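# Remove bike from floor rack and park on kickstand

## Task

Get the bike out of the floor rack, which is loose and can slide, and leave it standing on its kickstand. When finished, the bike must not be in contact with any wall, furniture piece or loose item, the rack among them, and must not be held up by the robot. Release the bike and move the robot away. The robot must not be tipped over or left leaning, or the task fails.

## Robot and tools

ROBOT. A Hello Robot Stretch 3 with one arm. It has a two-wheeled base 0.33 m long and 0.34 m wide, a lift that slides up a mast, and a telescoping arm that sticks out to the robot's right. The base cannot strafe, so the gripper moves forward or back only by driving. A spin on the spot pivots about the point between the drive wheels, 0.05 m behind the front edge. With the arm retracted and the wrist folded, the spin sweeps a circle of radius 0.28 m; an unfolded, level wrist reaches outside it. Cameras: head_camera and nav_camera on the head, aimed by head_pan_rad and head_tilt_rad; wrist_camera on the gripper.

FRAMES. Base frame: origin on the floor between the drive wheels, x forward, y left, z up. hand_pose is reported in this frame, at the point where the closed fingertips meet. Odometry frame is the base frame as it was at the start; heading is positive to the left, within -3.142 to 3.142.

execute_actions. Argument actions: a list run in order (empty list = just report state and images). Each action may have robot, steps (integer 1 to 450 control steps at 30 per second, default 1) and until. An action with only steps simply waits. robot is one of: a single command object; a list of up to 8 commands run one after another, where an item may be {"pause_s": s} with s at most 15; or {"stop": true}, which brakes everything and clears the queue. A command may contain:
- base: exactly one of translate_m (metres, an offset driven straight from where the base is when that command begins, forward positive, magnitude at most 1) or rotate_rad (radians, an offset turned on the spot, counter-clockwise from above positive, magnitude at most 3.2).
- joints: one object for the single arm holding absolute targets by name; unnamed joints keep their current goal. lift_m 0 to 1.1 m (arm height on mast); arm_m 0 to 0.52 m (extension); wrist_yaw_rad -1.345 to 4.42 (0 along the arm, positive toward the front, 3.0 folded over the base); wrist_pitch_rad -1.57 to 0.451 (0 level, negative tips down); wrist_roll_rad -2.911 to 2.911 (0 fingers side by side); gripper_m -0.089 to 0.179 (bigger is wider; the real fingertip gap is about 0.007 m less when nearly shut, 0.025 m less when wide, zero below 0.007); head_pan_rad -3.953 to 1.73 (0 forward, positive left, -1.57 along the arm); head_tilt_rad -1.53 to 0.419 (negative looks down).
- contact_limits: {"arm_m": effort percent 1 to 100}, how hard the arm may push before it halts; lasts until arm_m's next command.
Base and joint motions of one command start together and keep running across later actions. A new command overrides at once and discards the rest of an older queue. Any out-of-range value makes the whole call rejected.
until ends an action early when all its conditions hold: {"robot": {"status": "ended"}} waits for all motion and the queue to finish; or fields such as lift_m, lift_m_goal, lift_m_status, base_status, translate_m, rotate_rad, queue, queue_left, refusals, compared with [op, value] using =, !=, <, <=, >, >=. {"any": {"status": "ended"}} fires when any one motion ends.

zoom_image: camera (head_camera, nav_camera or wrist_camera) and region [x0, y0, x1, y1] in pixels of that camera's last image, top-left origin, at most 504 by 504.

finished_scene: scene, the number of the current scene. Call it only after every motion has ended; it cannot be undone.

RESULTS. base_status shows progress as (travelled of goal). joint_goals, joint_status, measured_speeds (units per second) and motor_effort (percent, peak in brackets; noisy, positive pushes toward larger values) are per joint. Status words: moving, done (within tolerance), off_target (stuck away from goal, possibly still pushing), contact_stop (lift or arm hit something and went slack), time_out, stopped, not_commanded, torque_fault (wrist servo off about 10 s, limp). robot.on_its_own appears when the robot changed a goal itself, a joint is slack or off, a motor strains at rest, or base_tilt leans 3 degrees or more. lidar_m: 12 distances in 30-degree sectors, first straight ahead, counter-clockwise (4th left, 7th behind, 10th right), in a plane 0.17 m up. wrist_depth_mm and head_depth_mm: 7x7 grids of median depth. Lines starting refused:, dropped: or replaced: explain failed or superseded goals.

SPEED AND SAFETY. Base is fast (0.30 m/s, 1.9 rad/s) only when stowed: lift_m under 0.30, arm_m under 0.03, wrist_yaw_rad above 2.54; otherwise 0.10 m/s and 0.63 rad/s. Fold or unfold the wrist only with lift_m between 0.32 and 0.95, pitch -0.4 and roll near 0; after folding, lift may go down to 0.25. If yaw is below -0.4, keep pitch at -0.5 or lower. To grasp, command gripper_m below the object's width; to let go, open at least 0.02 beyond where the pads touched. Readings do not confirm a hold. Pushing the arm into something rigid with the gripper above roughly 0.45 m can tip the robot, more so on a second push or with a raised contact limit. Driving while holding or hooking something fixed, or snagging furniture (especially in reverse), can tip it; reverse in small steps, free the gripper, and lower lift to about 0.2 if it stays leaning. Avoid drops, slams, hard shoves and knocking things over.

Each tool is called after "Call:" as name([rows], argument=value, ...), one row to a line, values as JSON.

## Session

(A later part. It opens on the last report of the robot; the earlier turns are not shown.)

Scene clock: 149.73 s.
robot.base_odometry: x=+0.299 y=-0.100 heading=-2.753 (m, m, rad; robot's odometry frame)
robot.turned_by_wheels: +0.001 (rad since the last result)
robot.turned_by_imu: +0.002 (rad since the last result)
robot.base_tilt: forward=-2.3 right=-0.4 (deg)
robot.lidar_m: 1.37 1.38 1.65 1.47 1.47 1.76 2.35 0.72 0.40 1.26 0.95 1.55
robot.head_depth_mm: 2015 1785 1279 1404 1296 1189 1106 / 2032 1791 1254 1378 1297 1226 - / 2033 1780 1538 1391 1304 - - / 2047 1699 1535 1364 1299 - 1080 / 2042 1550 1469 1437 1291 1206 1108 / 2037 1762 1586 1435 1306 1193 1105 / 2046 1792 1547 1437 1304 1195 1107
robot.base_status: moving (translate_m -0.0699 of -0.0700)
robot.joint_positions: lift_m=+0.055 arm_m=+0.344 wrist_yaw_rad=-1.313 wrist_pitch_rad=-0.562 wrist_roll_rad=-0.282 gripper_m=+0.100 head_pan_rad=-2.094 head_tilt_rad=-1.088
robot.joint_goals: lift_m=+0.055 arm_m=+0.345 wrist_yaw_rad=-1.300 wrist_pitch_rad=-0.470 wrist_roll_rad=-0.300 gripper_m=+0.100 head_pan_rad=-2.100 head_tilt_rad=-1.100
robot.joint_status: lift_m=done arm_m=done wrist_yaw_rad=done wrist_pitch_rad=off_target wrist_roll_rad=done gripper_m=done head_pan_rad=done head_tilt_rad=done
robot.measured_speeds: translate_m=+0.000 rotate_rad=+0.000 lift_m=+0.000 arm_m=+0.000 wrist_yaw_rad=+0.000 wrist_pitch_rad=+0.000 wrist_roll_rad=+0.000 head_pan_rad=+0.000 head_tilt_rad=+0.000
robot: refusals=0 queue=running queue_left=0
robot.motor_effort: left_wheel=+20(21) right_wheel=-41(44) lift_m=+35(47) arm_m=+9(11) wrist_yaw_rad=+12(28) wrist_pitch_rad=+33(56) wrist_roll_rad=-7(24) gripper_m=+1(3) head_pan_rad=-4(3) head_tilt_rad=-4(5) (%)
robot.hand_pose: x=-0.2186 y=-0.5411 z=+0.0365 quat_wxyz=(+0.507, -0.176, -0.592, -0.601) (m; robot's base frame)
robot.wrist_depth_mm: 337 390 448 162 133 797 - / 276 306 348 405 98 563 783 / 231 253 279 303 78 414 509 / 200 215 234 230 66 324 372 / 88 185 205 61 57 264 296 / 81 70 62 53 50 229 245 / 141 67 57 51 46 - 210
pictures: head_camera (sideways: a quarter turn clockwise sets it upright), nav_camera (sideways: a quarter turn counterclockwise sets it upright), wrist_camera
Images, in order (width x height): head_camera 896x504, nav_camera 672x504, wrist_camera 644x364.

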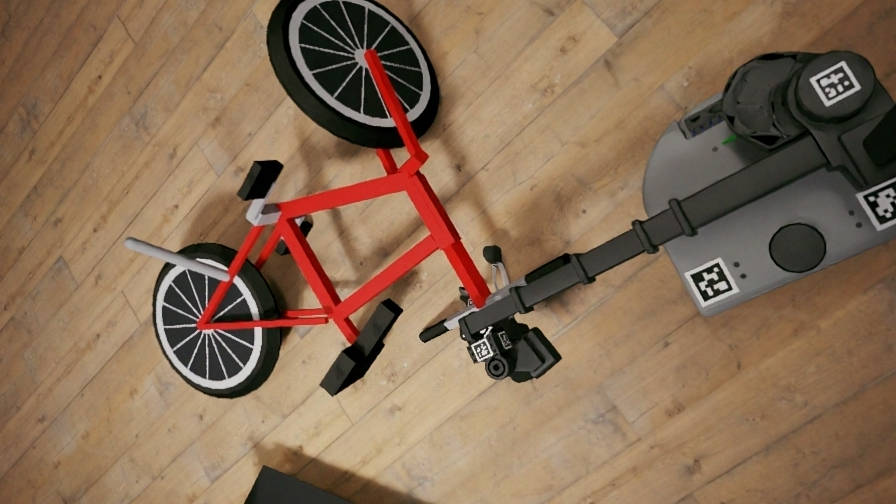

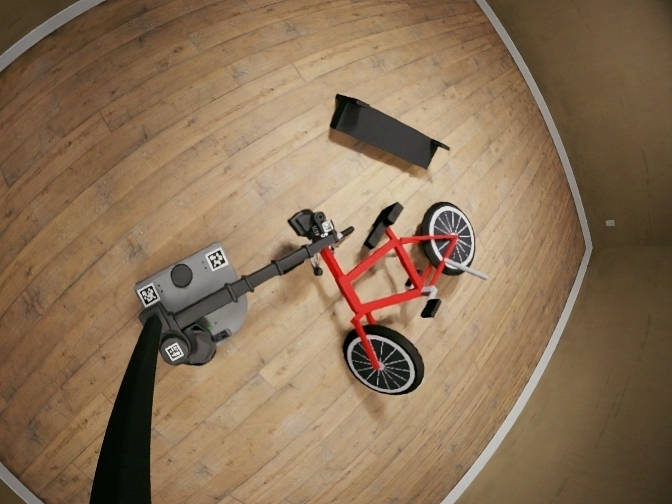

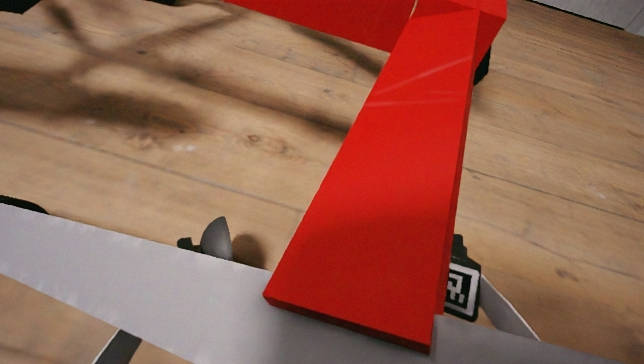

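Deep now, wedged under the arm.

Call:
execute_actions([
  {"robot":{"joints":{"lift_m":0.2,"wrist_roll_rad":-0.1,"wrist_pitch_rad":-0.45,"gripper_m":0.05},"base":{"translate_m":-0.02}},"steps":45},
  {"robot":{"joints":{"lift_m":0.3},"base":{"translate_m":-0.06}},"steps":35},
])

Scene clock: 152.50 s.
robot.base_odometry: x=+0.372 y=-0.070 heading=-2.754 (m, m, rad; robot's odometry frame)
robot.turned_by_wheels: -0.001 (rad since the last result)
robot.turned_by_imu: -0.002 (rad since the last result)
robot.base_tilt: forward=-2.0 right=-1.4 (deg)
robot.lidar_m: 1.45 1.46 1.64 1.45 1.46 1.74 2.28 2.31 0.68 0.65 0.98 1.63
robot.head_depth_mm: 2017 1779 1563 1422 1298 1210 - / 2004 1784 1406 1389 1302 1220 - / 2037 1775 1411 1427 1300 - - / 2034 1735 1534 1414 1301 - 1083 / 2026 1532 1509 1371 1306 1211 1102 / 2046 1535 1540 1434 1306 1195 1108 / 2043 1799 1593 1433 1309 1195 1107
robot.base_status: moving (translate_m -0.0593 of -0.0600)
robot.joint_positions: lift_m=+0.297 arm_m=+0.345 wrist_yaw_rad=-1.312 wrist_pitch_rad=-0.496 wrist_roll_rad=-0.115 gripper_m=+0.050 head_pan_rad=-2.094 head_tilt_rad=-1.088
robot.joint_goals: lift_m=+0.300 arm_m=+0.345 wrist_yaw_rad=-1.300 wrist_pitch_rad=-0.450 wrist_roll_rad=-0.100 gripper_m=+0.050 head_pan_rad=-2.100 head_tilt_rad=-1.100
robot.joint_status: lift_m=moving arm_m=done wrist_yaw_rad=done wrist_pitch_rad=moving wrist_roll_rad=moving gripper_m=moving head_pan_rad=done head_tilt_rad=done
robot.measured_speeds: translate_m=-0.017 rotate_rad=-0.001 lift_m=+0.037 arm_m=+0.000 wrist_yaw_rad=+0.000 wrist_pitch_rad=+0.000 wrist_roll_rad=+0.000 head_pan_rad=+0.000 head_tilt_rad=+0.000
robot: refusals=0 queue=running queue_left=0
robot.motor_effort: left_wheel=+1(21) right_wheel=+0(52) lift_m=+36(55) arm_m=+4(9) wrist_yaw_rad=+11(38) wrist_pitch_rad=+16(55) wrist_roll_rad=+6(30) gripper_m=+2(82) head_pan_rad=-3(5) head_tilt_rad=-5(5) (%)
robot.hand_pose: x=-0.2282 y=-0.5443 z=+0.2924 quat_wxyz=(+0.474, -0.248, -0.623, -0.571) (m; robot's base frame)
robot.wrist_depth_mm: - - 49 47 - - - / 543 936 52 53 - - - / 437 518 56 496 935 997 - / 305 308 63 494 677 773 806 / 498 77 72 572 611 621 642 / 446 84 82 483 - 521 538 / 390 100 407 420 435 454 463
pictures: head_camera (sideways: a quarter turn clockwise sets it upright), nav_camera (sideways: a quarter turn counterclockwise sets it upright), wrist_camera
Images, in order (width x height): head_camera 896x504, nav_camera 672x504, wrist_camera 644x364.

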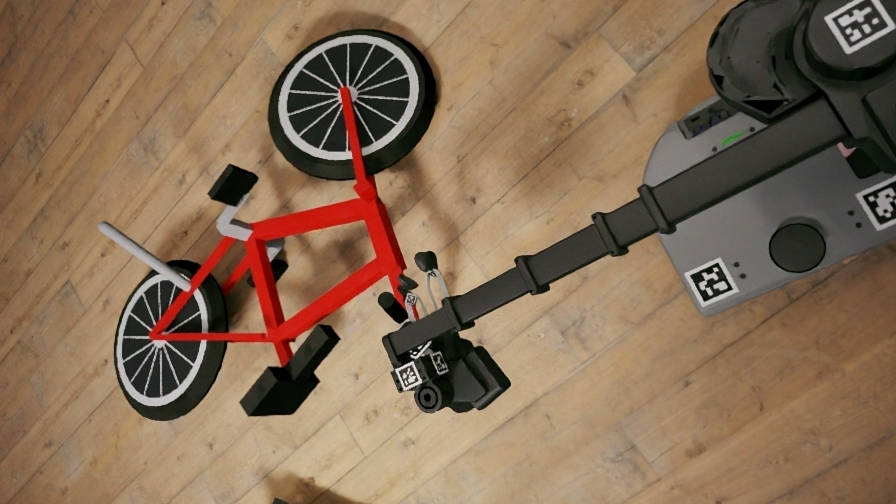

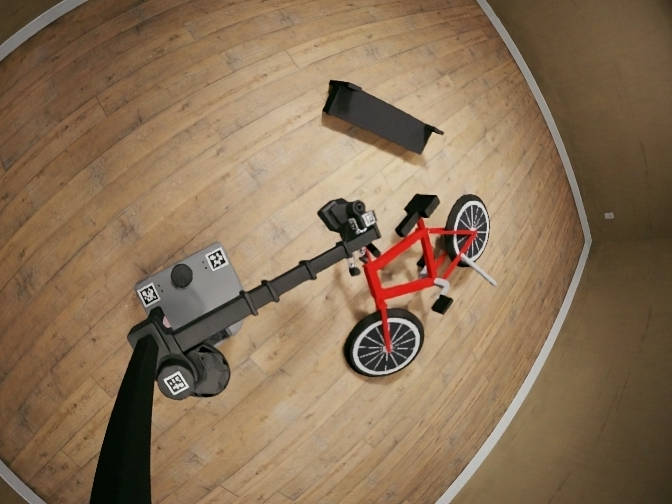

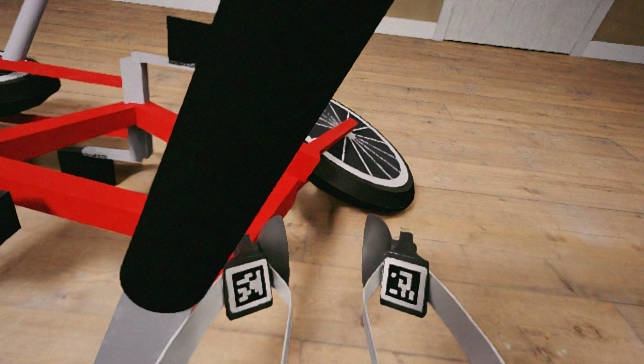

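Call:
execute_actions([
  {"robot":[{"base":{"translate_m":0.16},"joints":{"arm_m":0.33}},{"joints":{"lift_m":0.11,"arm_m":0.38,"wrist_roll_rad":0,"wrist_pitch_rad":-0.4,"gripper_m":0.11}}],"steps":300,"until":{"robot":{"status":"ended"}}},
])

Scene clock: 158.07 s.
robot.base_odometry: x=+0.225 y=-0.130 heading=-2.754 (m, m, rad; robot's odometry frame)
robot.turned_by_wheels: +0.000 (rad since the last result)
robot.turned_by_imu: +0.000 (rad since the last result)
robot.base_tilt: forward=-2.3 right=-1.3 (deg)
robot.lidar_m: 1.30 1.30 1.55 1.49 1.49 1.78 2.43 0.90 0.70 1.26 0.92 1.46
robot.head_depth_mm: 2022 1794 1432 1412 1300 1192 1098 / 2024 1775 1406 1429 1299 1222 - / 2040 1749 1509 1429 1303 - - / 2041 1530 1544 1427 1316 - 1081 / 2056 1525 1561 1461 1301 1205 1106 / 2039 1787 1593 1447 1297 1193 1107 / 2047 1782 1514 1439 1302 1198 1106
robot.base_status: done (translate_m +0.1600 of +0.1600)
robot.joint_positions: lift_m=+0.110 arm_m=+0.380 wrist_yaw_rad=-1.302 wrist_pitch_rad=-0.421 wrist_roll_rad=-0.006 gripper_m=+0.110 head_pan_rad=-2.094 head_tilt_rad=-1.088
robot.joint_goals: lift_m=+0.110 arm_m=+0.380 wrist_yaw_rad=-1.300 wrist_pitch_rad=-0.400 wrist_roll_rad=+0.000 gripper_m=+0.110 head_pan_rad=-2.100 head_tilt_rad=-1.100
robot.joint_status: lift_m=done arm_m=done wrist_yaw_rad=done wrist_pitch_rad=done wrist_roll_rad=done gripper_m=done head_pan_rad=done head_tilt_rad=done
robot.measured_speeds: translate_m=+0.000 rotate_rad=+0.000 lift_m=+0.000 arm_m=+0.000 wrist_yaw_rad=+0.000 wrist_pitch_rad=+0.000 wrist_roll_rad=+0.000 head_pan_rad=+0.000 head_tilt_rad=+0.000
robot: refusals=0 queue=done queue_left=0
robot.motor_effort: left_wheel=+2(6) right_wheel=-2(9) lift_m=+27(37) arm_m=+5(3) wrist_yaw_rad=+2(10) wrist_pitch_rad=+7(15) wrist_roll_rad=+3(5) gripper_m=+0(81) head_pan_rad=-4(4) head_tilt_rad=-4(4) (%)
robot.hand_pose: x=-0.2375 y=-0.5840 z=+0.1222 quat_wxyz=(+0.463, -0.300, -0.638, -0.538) (m; robot's base frame)
robot.wrist_depth_mm: 267 324 316 362 - - - / 822 750 610 738 631 899 888 / 602 586 561 595 585 594 585 / 444 444 422 443 445 444 436 / 356 355 353 350 351 353 353 / 295 295 293 295 292 298 293 / 254 252 252 250 251 252 250
pictures: head_camera (sideways: a quarter turn clockwise sets it upright), nav_camera (sideways: a quarter turn counterclockwise sets it upright), wrist_camera
Images, in order (width x height): head_camera 896x504, nav_camera 672x504, wrist_camera 644x364.

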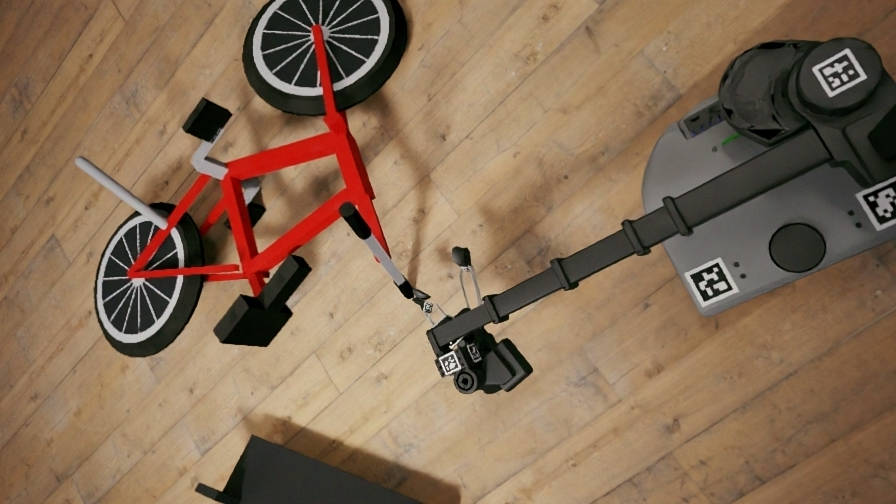

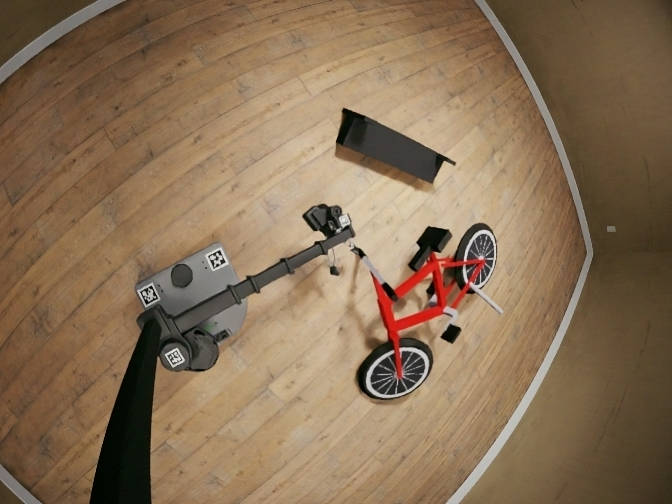

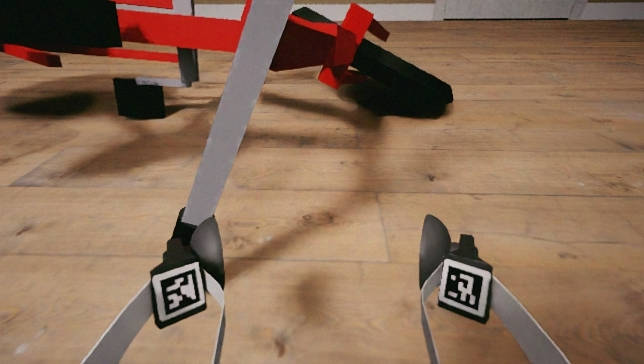

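Call:
execute_actions([
  {"robot":[{"base":{"translate_m":0.05}},{"joints":{"arm_m":0.44,"lift_m":0.13}},{"base":{"translate_m":-0.17}}],"steps":300,"until":{"robot":{"status":"ended"}}},
])

Scene clock: 163.83 s.
robot.base_odometry: x=+0.336 y=-0.085 heading=-2.754 (m, m, rad; robot's odometry frame)
robot.turned_by_wheels: +0.000 (rad since the last result)
robot.turned_by_imu: +0.000 (rad since the last result)
robot.base_tilt: forward=-2.3 right=-1.3 (deg)
robot.lidar_m: 1.41 1.42 1.64 1.46 1.47 1.75 2.32 0.85 0.66 0.66 0.97 1.59
robot.head_depth_mm: 2034 1786 1457 1412 1299 1189 1097 / 2039 1781 1390 1376 1306 1218 - / 2039 1784 1516 1430 1302 - - / 2030 1586 1560 1410 1323 - 1078 / 2032 1511 1517 1401 1297 1211 1104 / 2039 1724 1561 1436 1303 1195 1107 / 2038 1789 1566 1435 1307 1199 1106
robot.base_status: done (translate_m -0.1700 of -0.1700)
robot.joint_positions: lift_m=+0.130 arm_m=+0.440 wrist_yaw_rad=-1.286 wrist_pitch_rad=-0.417 wrist_roll_rad=-0.005 gripper_m=+0.110 head_pan_rad=-2.094 head_tilt_rad=-1.088
robot.joint_goals: lift_m=+0.130 arm_m=+0.440 wrist_yaw_rad=-1.300 wrist_pitch_rad=-0.400 wrist_roll_rad=+0.000 gripper_m=+0.110 head_pan_rad=-2.100 head_tilt_rad=-1.100
robot.joint_status: lift_m=done arm_m=done wrist_yaw_rad=done wrist_pitch_rad=done wrist_roll_rad=done gripper_m=done head_pan_rad=done head_tilt_rad=done
robot.measured_speeds: translate_m=+0.000 rotate_rad=+0.000 lift_m=+0.000 arm_m=+0.000 wrist_yaw_rad=+0.000 wrist_pitch_rad=+0.000 wrist_roll_rad=+0.000 head_pan_rad=+0.000 head_tilt_rad=+0.000
robot: refusals=0 queue=done queue_left=0
robot.motor_effort: left_wheel=+9(9) right_wheel=-12(12) lift_m=+32(35) arm_m=+3(4) wrist_yaw_rad=-12(11) wrist_pitch_rad=+6(7) wrist_roll_rad=+2(2) gripper_m=-3(4) head_pan_rad=-4(4) head_tilt_rad=-3(4) (%)
robot.hand_pose: x=-0.2368 y=-0.6478 z=+0.1427 quat_wxyz=(+0.467, -0.296, -0.640, -0.533) (m; robot's base frame)
robot.wrist_depth_mm: 451 - - - 49 50 - / 190 229 222 211 52 865 939 / 585 532 573 63 57 567 636 / 483 484 484 63 434 480 477 / 386 383 370 68 382 384 383 / 322 329 87 78 318 322 319 / 274 268 88 265 272 270 271
pictures: head_camera (sideways: a quarter turn clockwise sets it upright), nav_camera (sideways: a quarter turn counterclockwise sets it upright), wrist_camera
Images, in order (width x height): head_camera 896x504, nav_camera 672x504, wrist_camera 644x364.

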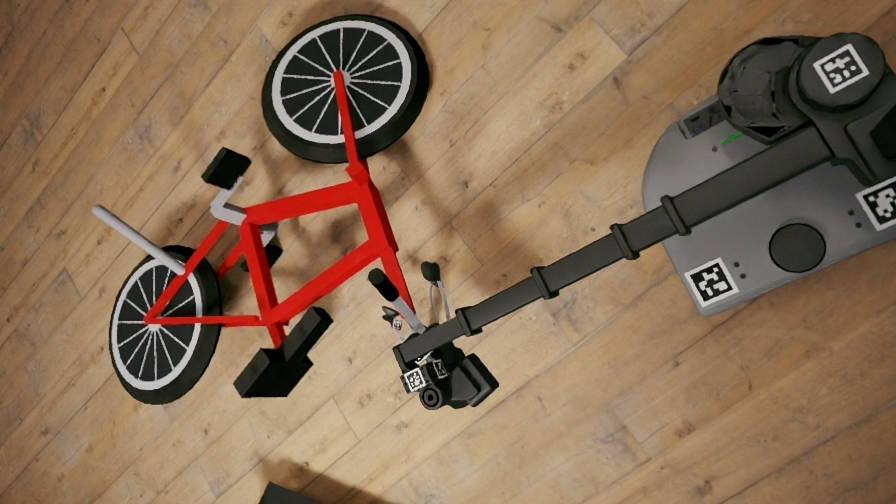

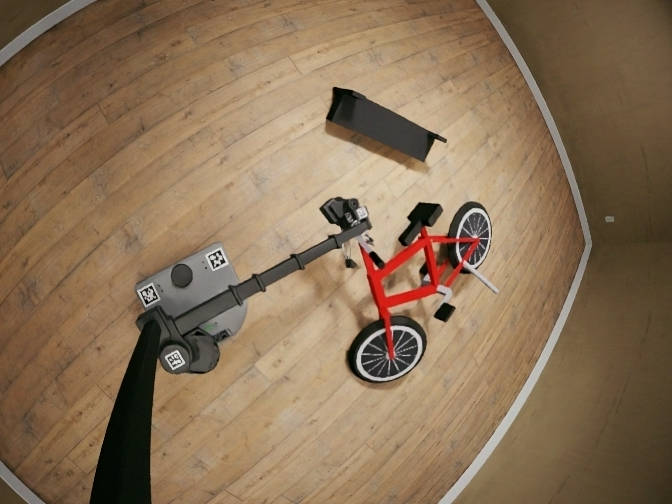

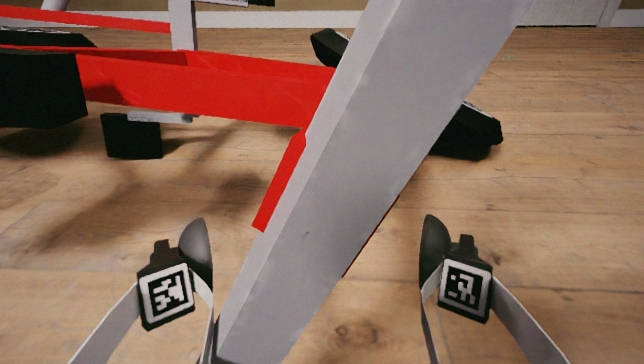

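Call:
execute_actions([
  {"robot":{"joints":{"lift_m":0.085}},"steps":25},
  {"robot":{"joints":{"gripper_m":-0.02}},"steps":40},
  {"robot":{"joints":{"lift_m":0.24,"wrist_pitch_rad":-0.3},"base":{"translate_m":-0.02}},"steps":50},
])

Scene clock: 167.80 s.
robot.base_odometry: x=+0.354 y=-0.077 heading=-2.755 (m, m, rad; robot's odometry frame)
robot.turned_by_wheels: -0.001 (rad since the last result)
robot.turned_by_imu: -0.027 (rad since the last result)
robot.base_tilt: forward=-1.9 right=-1.4 (deg)
robot.lidar_m: 1.43 1.43 1.67 1.46 1.46 1.71 2.30 0.86 0.75 0.63 0.97 1.64
robot.head_depth_mm: 2026 1769 1583 1408 1298 1202 - / 2028 1778 1457 1390 1304 1219 - / 2042 1783 1416 1422 1302 - - / 2028 1720 1486 1432 1301 - 1093 / 2025 1494 1328 1393 1304 1205 1107 / 2034 1525 1566 1392 1303 1197 1103 / 2027 1772 1593 1424 1307 1196 1103
robot.base_status: moving (translate_m -0.0200 of -0.0200)
robot.joint_positions: lift_m=+0.235 arm_m=+0.440 wrist_yaw_rad=-1.226 wrist_pitch_rad=-0.467 wrist_roll_rad=+0.021 gripper_m=-0.019 head_pan_rad=-2.094 head_tilt_rad=-1.089
robot.joint_goals: lift_m=+0.240 arm_m=+0.440 wrist_yaw_rad=-1.245 wrist_pitch_rad=-0.300 wrist_roll_rad=+0.000 gripper_m=-0.020 head_pan_rad=-2.100 head_tilt_rad=-1.100
robot.joint_status: lift_m=moving arm_m=done wrist_yaw_rad=done wrist_pitch_rad=moving wrist_roll_rad=done gripper_m=moving head_pan_rad=done head_tilt_rad=done
robot.measured_speeds: translate_m=+0.002 rotate_rad=-0.016 lift_m=+0.043 arm_m=+0.000 wrist_yaw_rad=+0.000 wrist_pitch_rad=+0.000 wrist_roll_rad=+0.024 head_pan_rad=+0.000 head_tilt_rad=+0.000
robot: refusals=0 queue=running queue_left=0
robot.on_its_own: wrist_yaw_rad is held at -1.245, not at your -1.300, by its stall guard, which is not easing now
robot.motor_effort: left_wheel=-26(32) right_wheel=+23(37) lift_m=+53(57) arm_m=-2(3) wrist_yaw_rad=-16(33) wrist_pitch_rad=+59(60) wrist_roll_rad=-9(15) gripper_m=-20(100) head_pan_rad=-3(4) head_tilt_rad=-3(4) (%)
robot.hand_pose: x=-0.2267 y=-0.6586 z=+0.2371 quat_wxyz=(+0.462, -0.267, -0.661, -0.527) (m; robot's base frame)
robot.wrist_depth_mm: - - - 56 - - - / 493 - 977 59 - - - / 192 252 253 61 408 653 758 / 387 560 568 64 553 594 591 / 509 510 529 67 478 489 488 / 428 429 432 71 417 414 410 / 372 370 366 75 356 358 358
pictures: head_camera (sideways: a quarter turn clockwise sets it upright), nav_camera (sideways: a quarter turn counterclockwise sets it upright), wrist_camera
replaced: robot.lift_m: its motion had ended contact_stop
Images, in order (width x height): head_camera 896x504, nav_camera 672x504, wrist_camera 644x364.

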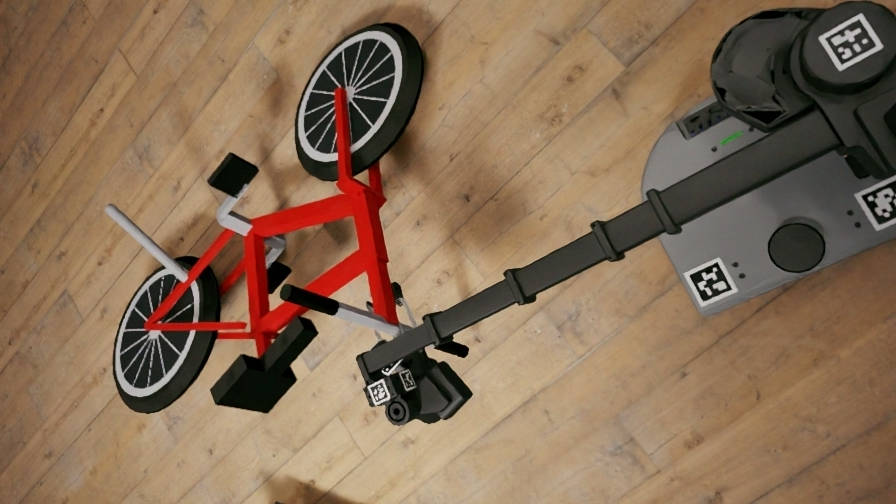

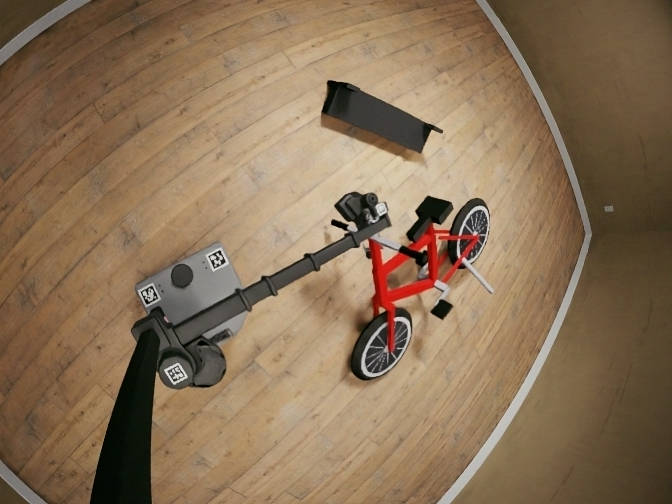

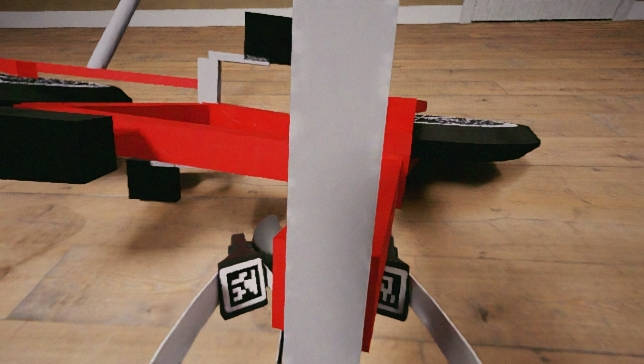

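Working, caged. Continue.

Call:
execute_actions([
  {"robot":{"joints":{"lift_m":0.34,"wrist_pitch_rad":-0.42},"base":{"translate_m":-0.05}},"steps":35},
  {"robot":{"joints":{"lift_m":0.43},"base":{"translate_m":-0.07}},"steps":35},
  {"robot":{"joints":{"lift_m":0.5},"base":{"translate_m":-0.08}},"steps":40},
])

Scene clock: 171.60 s.
robot.base_odometry: x=+0.537 y=-0.003 heading=-2.752 (m, m, rad; robot's odometry frame)
robot.turned_by_wheels: +0.003 (rad since the last result)
robot.turned_by_imu: +0.005 (rad since the last result)
robot.base_tilt: forward=-2.3 right=-1.2 (deg)
robot.lidar_m: 1.62 1.62 1.61 1.41 1.41 1.66 2.10 0.61 0.65 1.05 1.08 1.84
robot.head_depth_mm: 2009 1776 1587 1424 1297 1223 - / 2010 1782 1580 1375 1300 1219 - / 2023 1784 1587 1386 1321 - - / 2027 1782 1369 1442 1283 - 1085 / 2026 1788 1172 1413 1308 1205 1104 / 2039 1795 - 1411 1302 1197 1100 / 2039 1799 1574 1435 1308 1200 1104
robot.base_status: moving (translate_m -0.0799 of -0.0800)
robot.joint_positions: lift_m=+0.489 arm_m=+0.440 wrist_yaw_rad=-1.240 wrist_pitch_rad=-0.811 wrist_roll_rad=+0.042 gripper_m=-0.019 head_pan_rad=-2.094 head_tilt_rad=-1.089
robot.joint_goals: lift_m=+0.489 arm_m=+0.440 wrist_yaw_rad=-1.245 wrist_pitch_rad=-0.420 wrist_roll_rad=+0.000 gripper_m=-0.020 head_pan_rad=-2.100 head_tilt_rad=-1.100
robot.joint_status: lift_m=contact_stop arm_m=done wrist_yaw_rad=done wrist_pitch_rad=off_target wrist_roll_rad=done gripper_m=done head_pan_rad=done head_tilt_rad=done
robot.measured_speeds: translate_m=+0.000 rotate_rad=+0.002 lift_m=-0.009 arm_m=+0.000 wrist_yaw_rad=+0.000 wrist_pitch_rad=+0.000 wrist_roll_rad=+0.000 head_pan_rad=+0.000 head_tilt_rad=+0.000
robot: refusals=0 queue=running queue_left=0
robot.on_its_own: wrist_yaw_rad is held at -1.245, not at your -1.300, by its stall guard, which is not easing now; lift_m is slack since a contact_stop, until your next command for it (your +0.500 is given up)
robot.motor_effort: left_wheel=+34(67) right_wheel=-58(100) lift_m=+40(60) arm_m=+0(3) wrist_yaw_rad=-3(24) wrist_pitch_rad=+88(88) wrist_roll_rad=-17(17) gripper_m=-21(23) head_pan_rad=-4(4) head_tilt_rad=-3(4) (%)
robot.hand_pose: x=-0.1718 y=-0.6364 z=+0.4251 quat_wxyz=(+0.352, -0.163, -0.698, -0.602) (m; robot's base frame)
robot.wrist_depth_mm: - - - 52 53 - - / 938 900 900 54 848 889 878 / 809 806 777 57 349 762 770 / 424 283 244 59 405 670 684 / 199 548 639 61 621 626 624 / 590 585 578 64 569 568 561 / 536 537 522 67 514 519 516
pictures: head_camera (sideways: a quarter turn clockwise sets it upright), nav_camera (sideways: a quarter turn counterclockwise sets it upright), wrist_camera
replaced: robot.lift_m: its motion had ended contact_stop
Images, in order (width x height): head_camera 896x504, nav_camera 672x504, wrist_camera 644x364.

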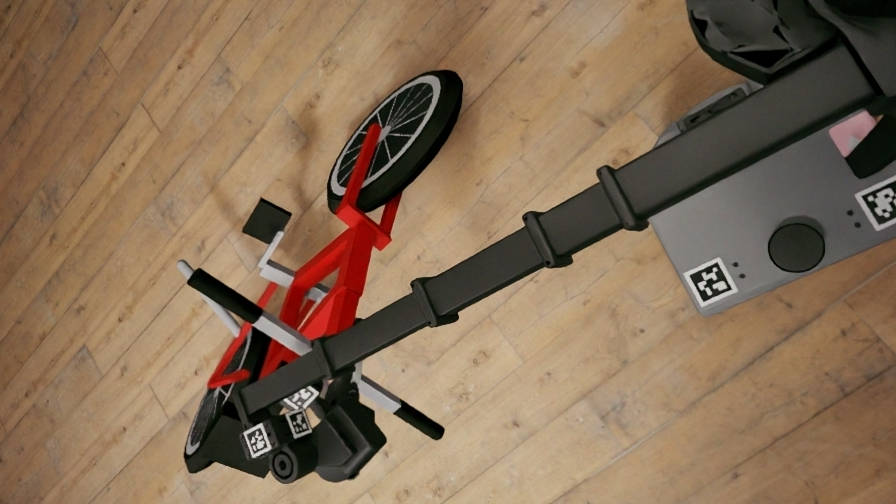

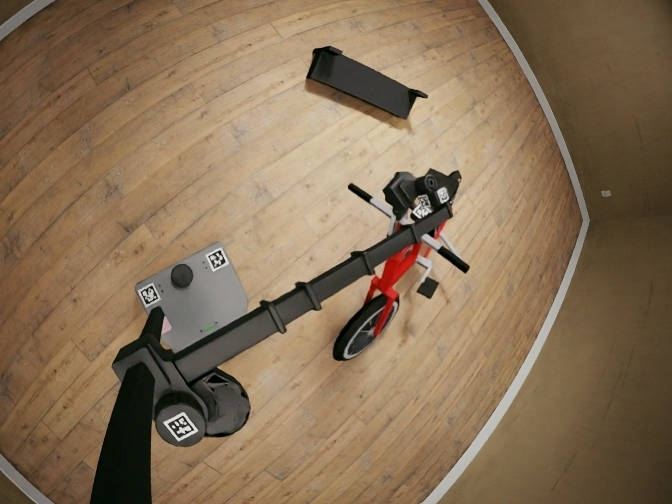

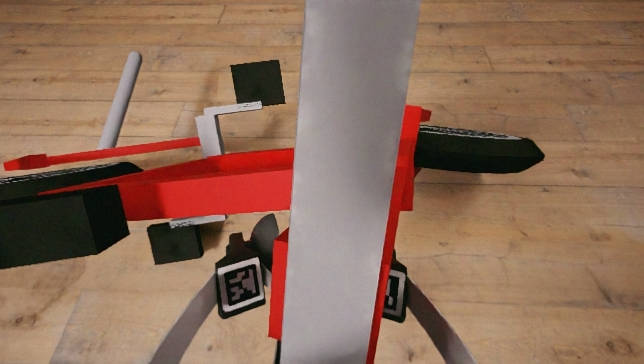

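Call:
execute_actions([
  {"robot":{"joints":{"lift_m":0.56,"wrist_pitch_rad":-1.0,"arm_m":0.47},"base":{"translate_m":-0.08}},"steps":35},
  {"robot":{"joints":{"lift_m":0.62,"wrist_pitch_rad":-1.2,"arm_m":0.5},"base":{"translate_m":-0.08}},"steps":40},
])

Scene clock: 174.23 s.
robot.base_odometry: x=+0.678 y=+0.056 heading=-2.753 (m, m, rad; robot's odometry frame)
robot.turned_by_wheels: -0.001 (rad since the last result)
robot.turned_by_imu: +0.066 (rad since the last result)
robot.base_tilt: forward=-3.0 right=-2.0 (deg)
robot.lidar_m: 1.76 1.77 1.53 1.38 1.39 1.70 1.96 0.56 0.58 1.05 1.17 1.95
robot.head_depth_mm: 2007 1776 1582 1421 1296 1206 - / 2025 1784 1588 1412 1300 - - / 2026 1776 1583 1353 - - - / 2027 1775 1558 1305 1285 - 1088 / 2020 1762 1536 1407 1303 1202 1105 / 2051 1851 1287 1434 1306 1194 1101 / 2053 - 1543 1404 1304 1199 1103
robot.base_status: moving (translate_m -0.0800 of -0.0800)
robot.joint_positions: lift_m=+0.613 arm_m=+0.500 wrist_yaw_rad=-1.248 wrist_pitch_rad=-1.296 wrist_roll_rad=+0.008 gripper_m=-0.019 head_pan_rad=-2.097 head_tilt_rad=-1.089
robot.joint_goals: lift_m=+0.620 arm_m=+0.500 wrist_yaw_rad=-1.245 wrist_pitch_rad=-1.200 wrist_roll_rad=+0.000 gripper_m=-0.020 head_pan_rad=-2.100 head_tilt_rad=-1.100
robot.joint_status: lift_m=moving arm_m=moving wrist_yaw_rad=done wrist_pitch_rad=moving wrist_roll_rad=done gripper_m=done head_pan_rad=done head_tilt_rad=done
robot.measured_speeds: translate_m=+0.000 rotate_rad=+0.001 lift_m=+0.055 arm_m=+0.000 wrist_yaw_rad=-0.020 wrist_pitch_rad=-0.192 wrist_roll_rad=+0.024 head_pan_rad=+0.000 head_tilt_rad=+0.000
robot: refusals=0 queue=running queue_left=0
robot.on_its_own: wrist_yaw_rad is held at -1.245, not at your -1.300, by its stall guard, which is not easing now
robot.motor_effort: left_wheel=+16(51) right_wheel=-29(100) lift_m=+48(61) arm_m=+6(17) wrist_yaw_rad=+4(14) wrist_pitch_rad=+36(88) wrist_roll_rad=-4(17) gripper_m=-17(21) head_pan_rad=-2(4) head_tilt_rad=-4(4) (%)
robot.hand_pose: x=-0.0654 y=-0.6590 z=+0.4982 quat_wxyz=(+0.205, +0.014, -0.707, -0.676) (m; robot's base frame)
robot.wrist_depth_mm: 708 708 714 69 339 725 723 / 414 389 450 74 301 416 710 / 227 248 276 81 700 696 705 / 659 674 677 91 687 697 676 / 661 661 669 102 675 681 - / 649 647 658 116 666 654 - / 633 641 641 389 653 649 -
pictures: head_camera (sideways: a quarter turn clockwise sets it upright), nav_camera (sideways: a quarter turn counterclockwise sets it upright), wrist_camera
replaced: robot.lift_m: its motion had ended contact_stop
Images, in order (width x height): head_camera 896x504, nav_camera 672x504, wrist_camera 644x364.

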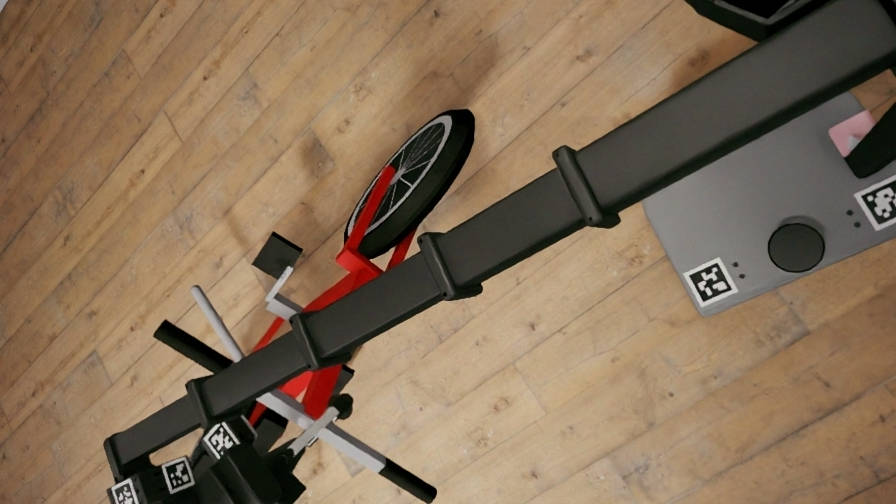

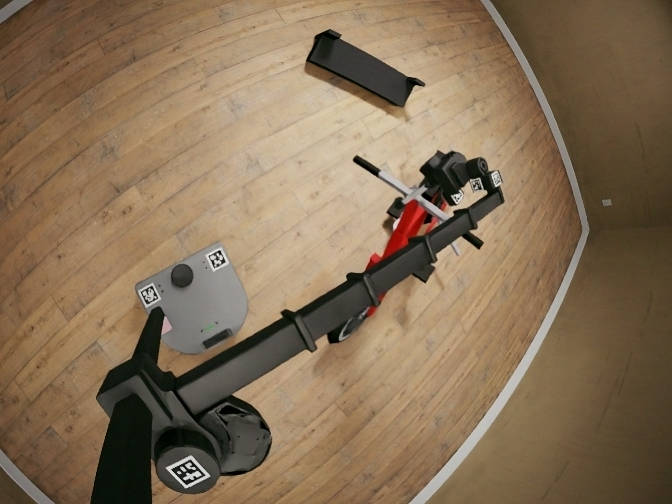

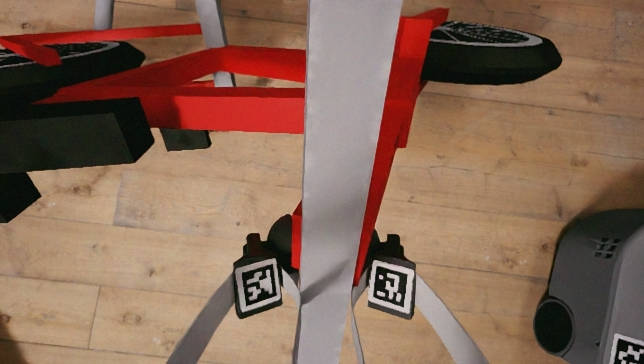

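Call:
execute_actions([
  {"robot":{"joints":{"lift_m":0.67,"head_pan_rad":-1.8,"head_tilt_rad":-0.95},"base":{"translate_m":-0.09}},"steps":40},
  {"robot":{"joints":{"lift_m":0.7},"base":{"translate_m":-0.09}},"steps":45},
])

Scene clock: 177.17 s.
robot.base_odometry: x=+0.841 y=+0.122 heading=-2.753 (m, m, rad; robot's odometry frame)
robot.turned_by_wheels: +0.000 (rad since the last result)
robot.turned_by_imu: +0.104 (rad since the last result)
robot.base_tilt: forward=-1.6 right=-1.1 (deg)
robot.lidar_m: 1.92 1.97 1.44 1.37 1.39 1.83 1.80 0.45 0.45 0.84 1.27 2.04
robot.head_depth_mm: 2637 2138 1809 1559 1365 1228 - / 2626 2147 1803 1557 1345 - - / 2631 2143 1806 - 1349 1222 - / 2617 2220 1075 1479 1369 1223 - / 2627 - 1137 1535 1374 1225 1107 / 2621 2154 1820 1534 1372 1227 1109 / 2618 2139 1814 1561 1369 1230 1109
robot.base_status: moving (translate_m -0.0900 of -0.0900)
robot.joint_positions: lift_m=+0.686 arm_m=+0.500 wrist_yaw_rad=-1.256 wrist_pitch_rad=-1.318 wrist_roll_rad=+0.026 gripper_m=-0.019 head_pan_rad=-1.805 head_tilt_rad=-0.949
robot.joint_goals: lift_m=+0.686 arm_m=+0.500 wrist_yaw_rad=-1.245 wrist_pitch_rad=-1.200 wrist_roll_rad=+0.000 gripper_m=-0.020 head_pan_rad=-1.800 head_tilt_rad=-0.950
robot.joint_status: lift_m=contact_stop arm_m=done wrist_yaw_rad=done wrist_pitch_rad=off_target wrist_roll_rad=done gripper_m=done head_pan_rad=done head_tilt_rad=done
robot.measured_speeds: translate_m=+0.000 rotate_rad=+0.000 lift_m=-0.006 arm_m=+0.000 wrist_yaw_rad=+0.000 wrist_pitch_rad=-0.048 wrist_roll_rad=+0.000 head_pan_rad=+0.000 head_tilt_rad=+0.000
robot: refusals=0 queue=running queue_left=0
robot.on_its_own: wrist_yaw_rad is held at -1.245, not at your -1.300, by its stall guard, which is not easing now; lift_m is slack since a contact_stop, until your next command for it (your +0.700 is given up)
robot.motor_effort: left_wheel=+20(68) right_wheel=-36(100) lift_m=+38(56) arm_m=+3(5) wrist_yaw_rad=+10(11) wrist_pitch_rad=+43(87) wrist_roll_rad=-11(11) gripper_m=-15(18) head_pan_rad=+3(33) head_tilt_rad=-1(9) (%)
robot.hand_pose: x=-0.0601 y=-0.6571 z=+0.5702 quat_wxyz=(+0.188, +0.013, -0.709, -0.679) (m; robot's base frame)
robot.wrist_depth_mm: 780 781 781 530 777 790 795 / 478 561 564 469 370 768 795 / 249 253 303 108 275 455 772 / 295 743 746 110 756 754 759 / 727 729 751 118 748 742 - / 724 739 732 130 744 732 - / 708 717 720 721 724 735 730
pictures: head_camera (sideways: a quarter turn clockwise sets it upright), nav_camera (sideways: a quarter turn counterclockwise sets it upright), wrist_camera
replaced: robot.lift_m: its motion had ended contact_stop
Images, in order (width x height): head_camera 896x504, nav_camera 672x504, wrist_camera 644x364.

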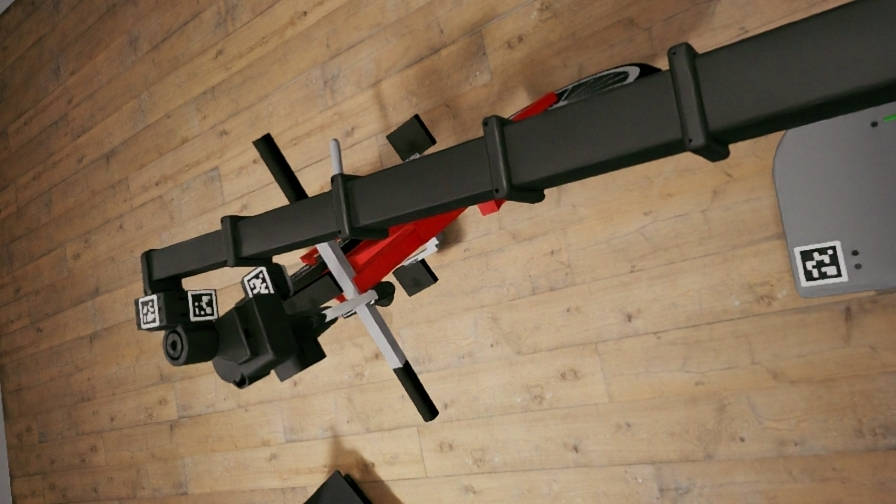

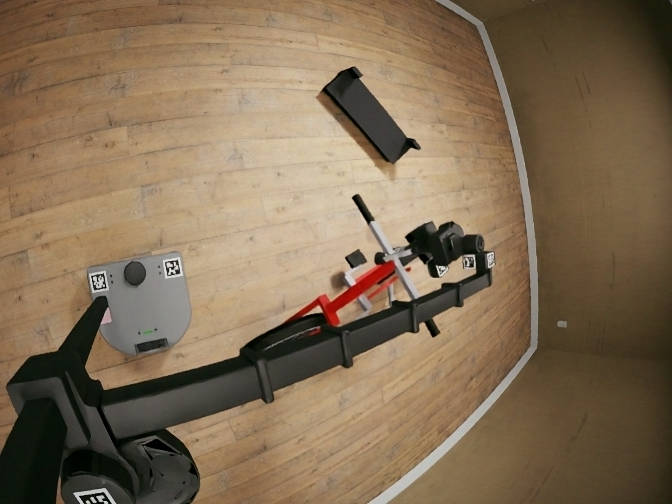

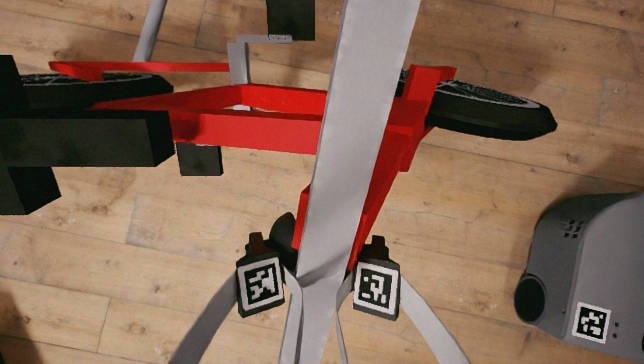

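Near upright. Swing the hand rearward by turning right.

Call:
execute_actions([
  {"robot":{"joints":{"lift_m":0.69},"base":{"rotate_rad":-0.15}},"steps":35},
  {"robot":{"joints":{"lift_m":0.69},"base":{"rotate_rad":-0.12}},"steps":40},
])

Scene clock: 179.73 s.
robot.base_odometry: x=+0.841 y=+0.122 heading=-3.020 (m, m, rad; robot's odometry frame)
robot.turned_by_wheels: -0.267 (rad since the last result)
robot.turned_by_imu: -0.058 (rad since the last result)
robot.base_tilt: forward=-2.5 right=-2.2 (deg)
robot.lidar_m: 1.91 1.93 1.48 1.37 1.38 1.74 1.82 0.45 0.45 0.84 1.26 2.06
robot.head_depth_mm: 2635 2158 1809 1561 1372 1242 - / 2641 2132 1809 1563 1367 - - / 2610 2142 1743 - 1346 1225 - / 2620 2210 1109 1488 1381 1225 - / 2640 - 1179 1524 1371 1228 1109 / 2666 2167 1816 1530 1381 1227 1107 / 2675 2152 1810 1565 1376 1223 1109
robot.base_status: moving (rotate_rad -0.1185 of -0.1200)
robot.joint_positions: lift_m=+0.690 arm_m=+0.500 wrist_yaw_rad=-1.254 wrist_pitch_rad=-1.344 wrist_roll_rad=+0.023 gripper_m=-0.019 head_pan_rad=-1.804 head_tilt_rad=-0.948
robot.joint_goals: lift_m=+0.690 arm_m=+0.500 wrist_yaw_rad=-1.245 wrist_pitch_rad=-1.200 wrist_roll_rad=+0.000 gripper_m=-0.020 head_pan_rad=-1.800 head_tilt_rad=-0.950
robot.joint_status: lift_m=moving arm_m=done wrist_yaw_rad=done wrist_pitch_rad=off_target wrist_roll_rad=done gripper_m=done head_pan_rad=done head_tilt_rad=done
robot.measured_speeds: translate_m=+0.000 rotate_rad=+0.005 lift_m=+0.000 arm_m=+0.000 wrist_yaw_rad=+0.000 wrist_pitch_rad=-0.024 wrist_roll_rad=+0.000 head_pan_rad=+0.000 head_tilt_rad=+0.000
robot: refusals=0 queue=running queue_left=0
robot.on_its_own: wrist_yaw_rad is held at -1.245, not at your -1.300, by its stall guard, which is not easing now
robot.motor_effort: left_wheel=+25(63) right_wheel=-50(100) lift_m=+36(47) arm_m=+1(4) wrist_yaw_rad=+9(10) wrist_pitch_rad=+52(75) wrist_roll_rad=-10(12) gripper_m=-15(19) head_pan_rad=+2(2) head_tilt_rad=-1(2) (%)
robot.hand_pose: x=-0.0538 y=-0.6552 z=+0.5734 quat_wxyz=(+0.181, +0.024, -0.708, -0.682) (m; robot's base frame)
robot.wrist_depth_mm: 768 762 776 530 85 781 785 / 772 560 551 464 359 777 776 / 248 274 293 112 293 486 781 / 282 743 750 108 748 772 771 / 743 756 744 117 745 743 - / 745 727 738 129 744 748 - / 730 725 728 733 733 745 737
pictures: head_camera (sideways: a quarter turn clockwise sets it upright), nav_camera (sideways: a quarter turn counterclockwise sets it upright), wrist_camera
Images, in order (width x height): head_camera 896x504, nav_camera 672x504, wrist_camera 644x364.

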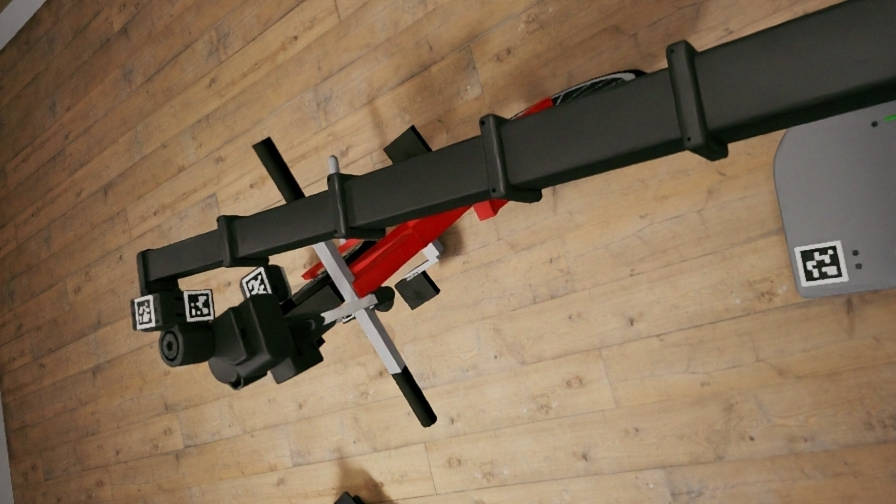

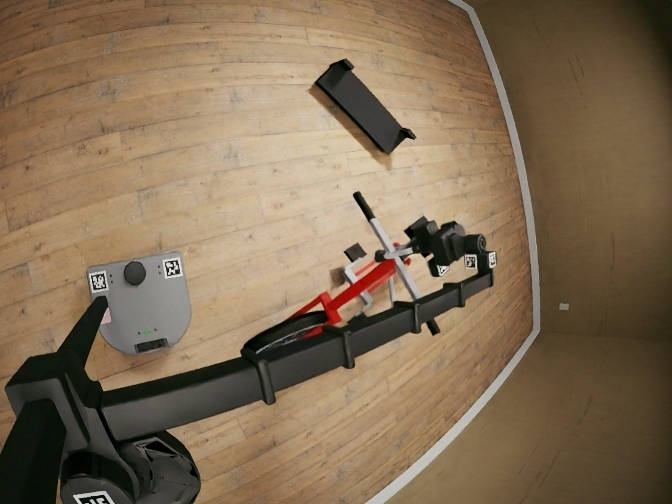

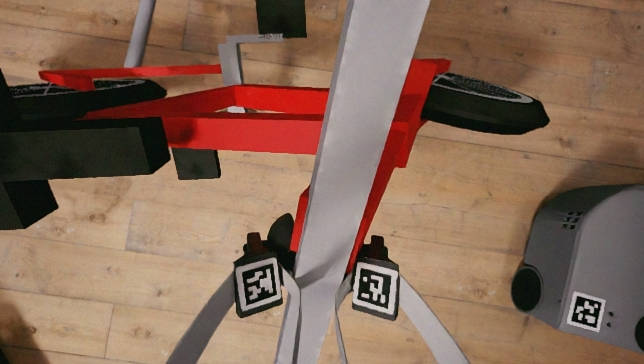

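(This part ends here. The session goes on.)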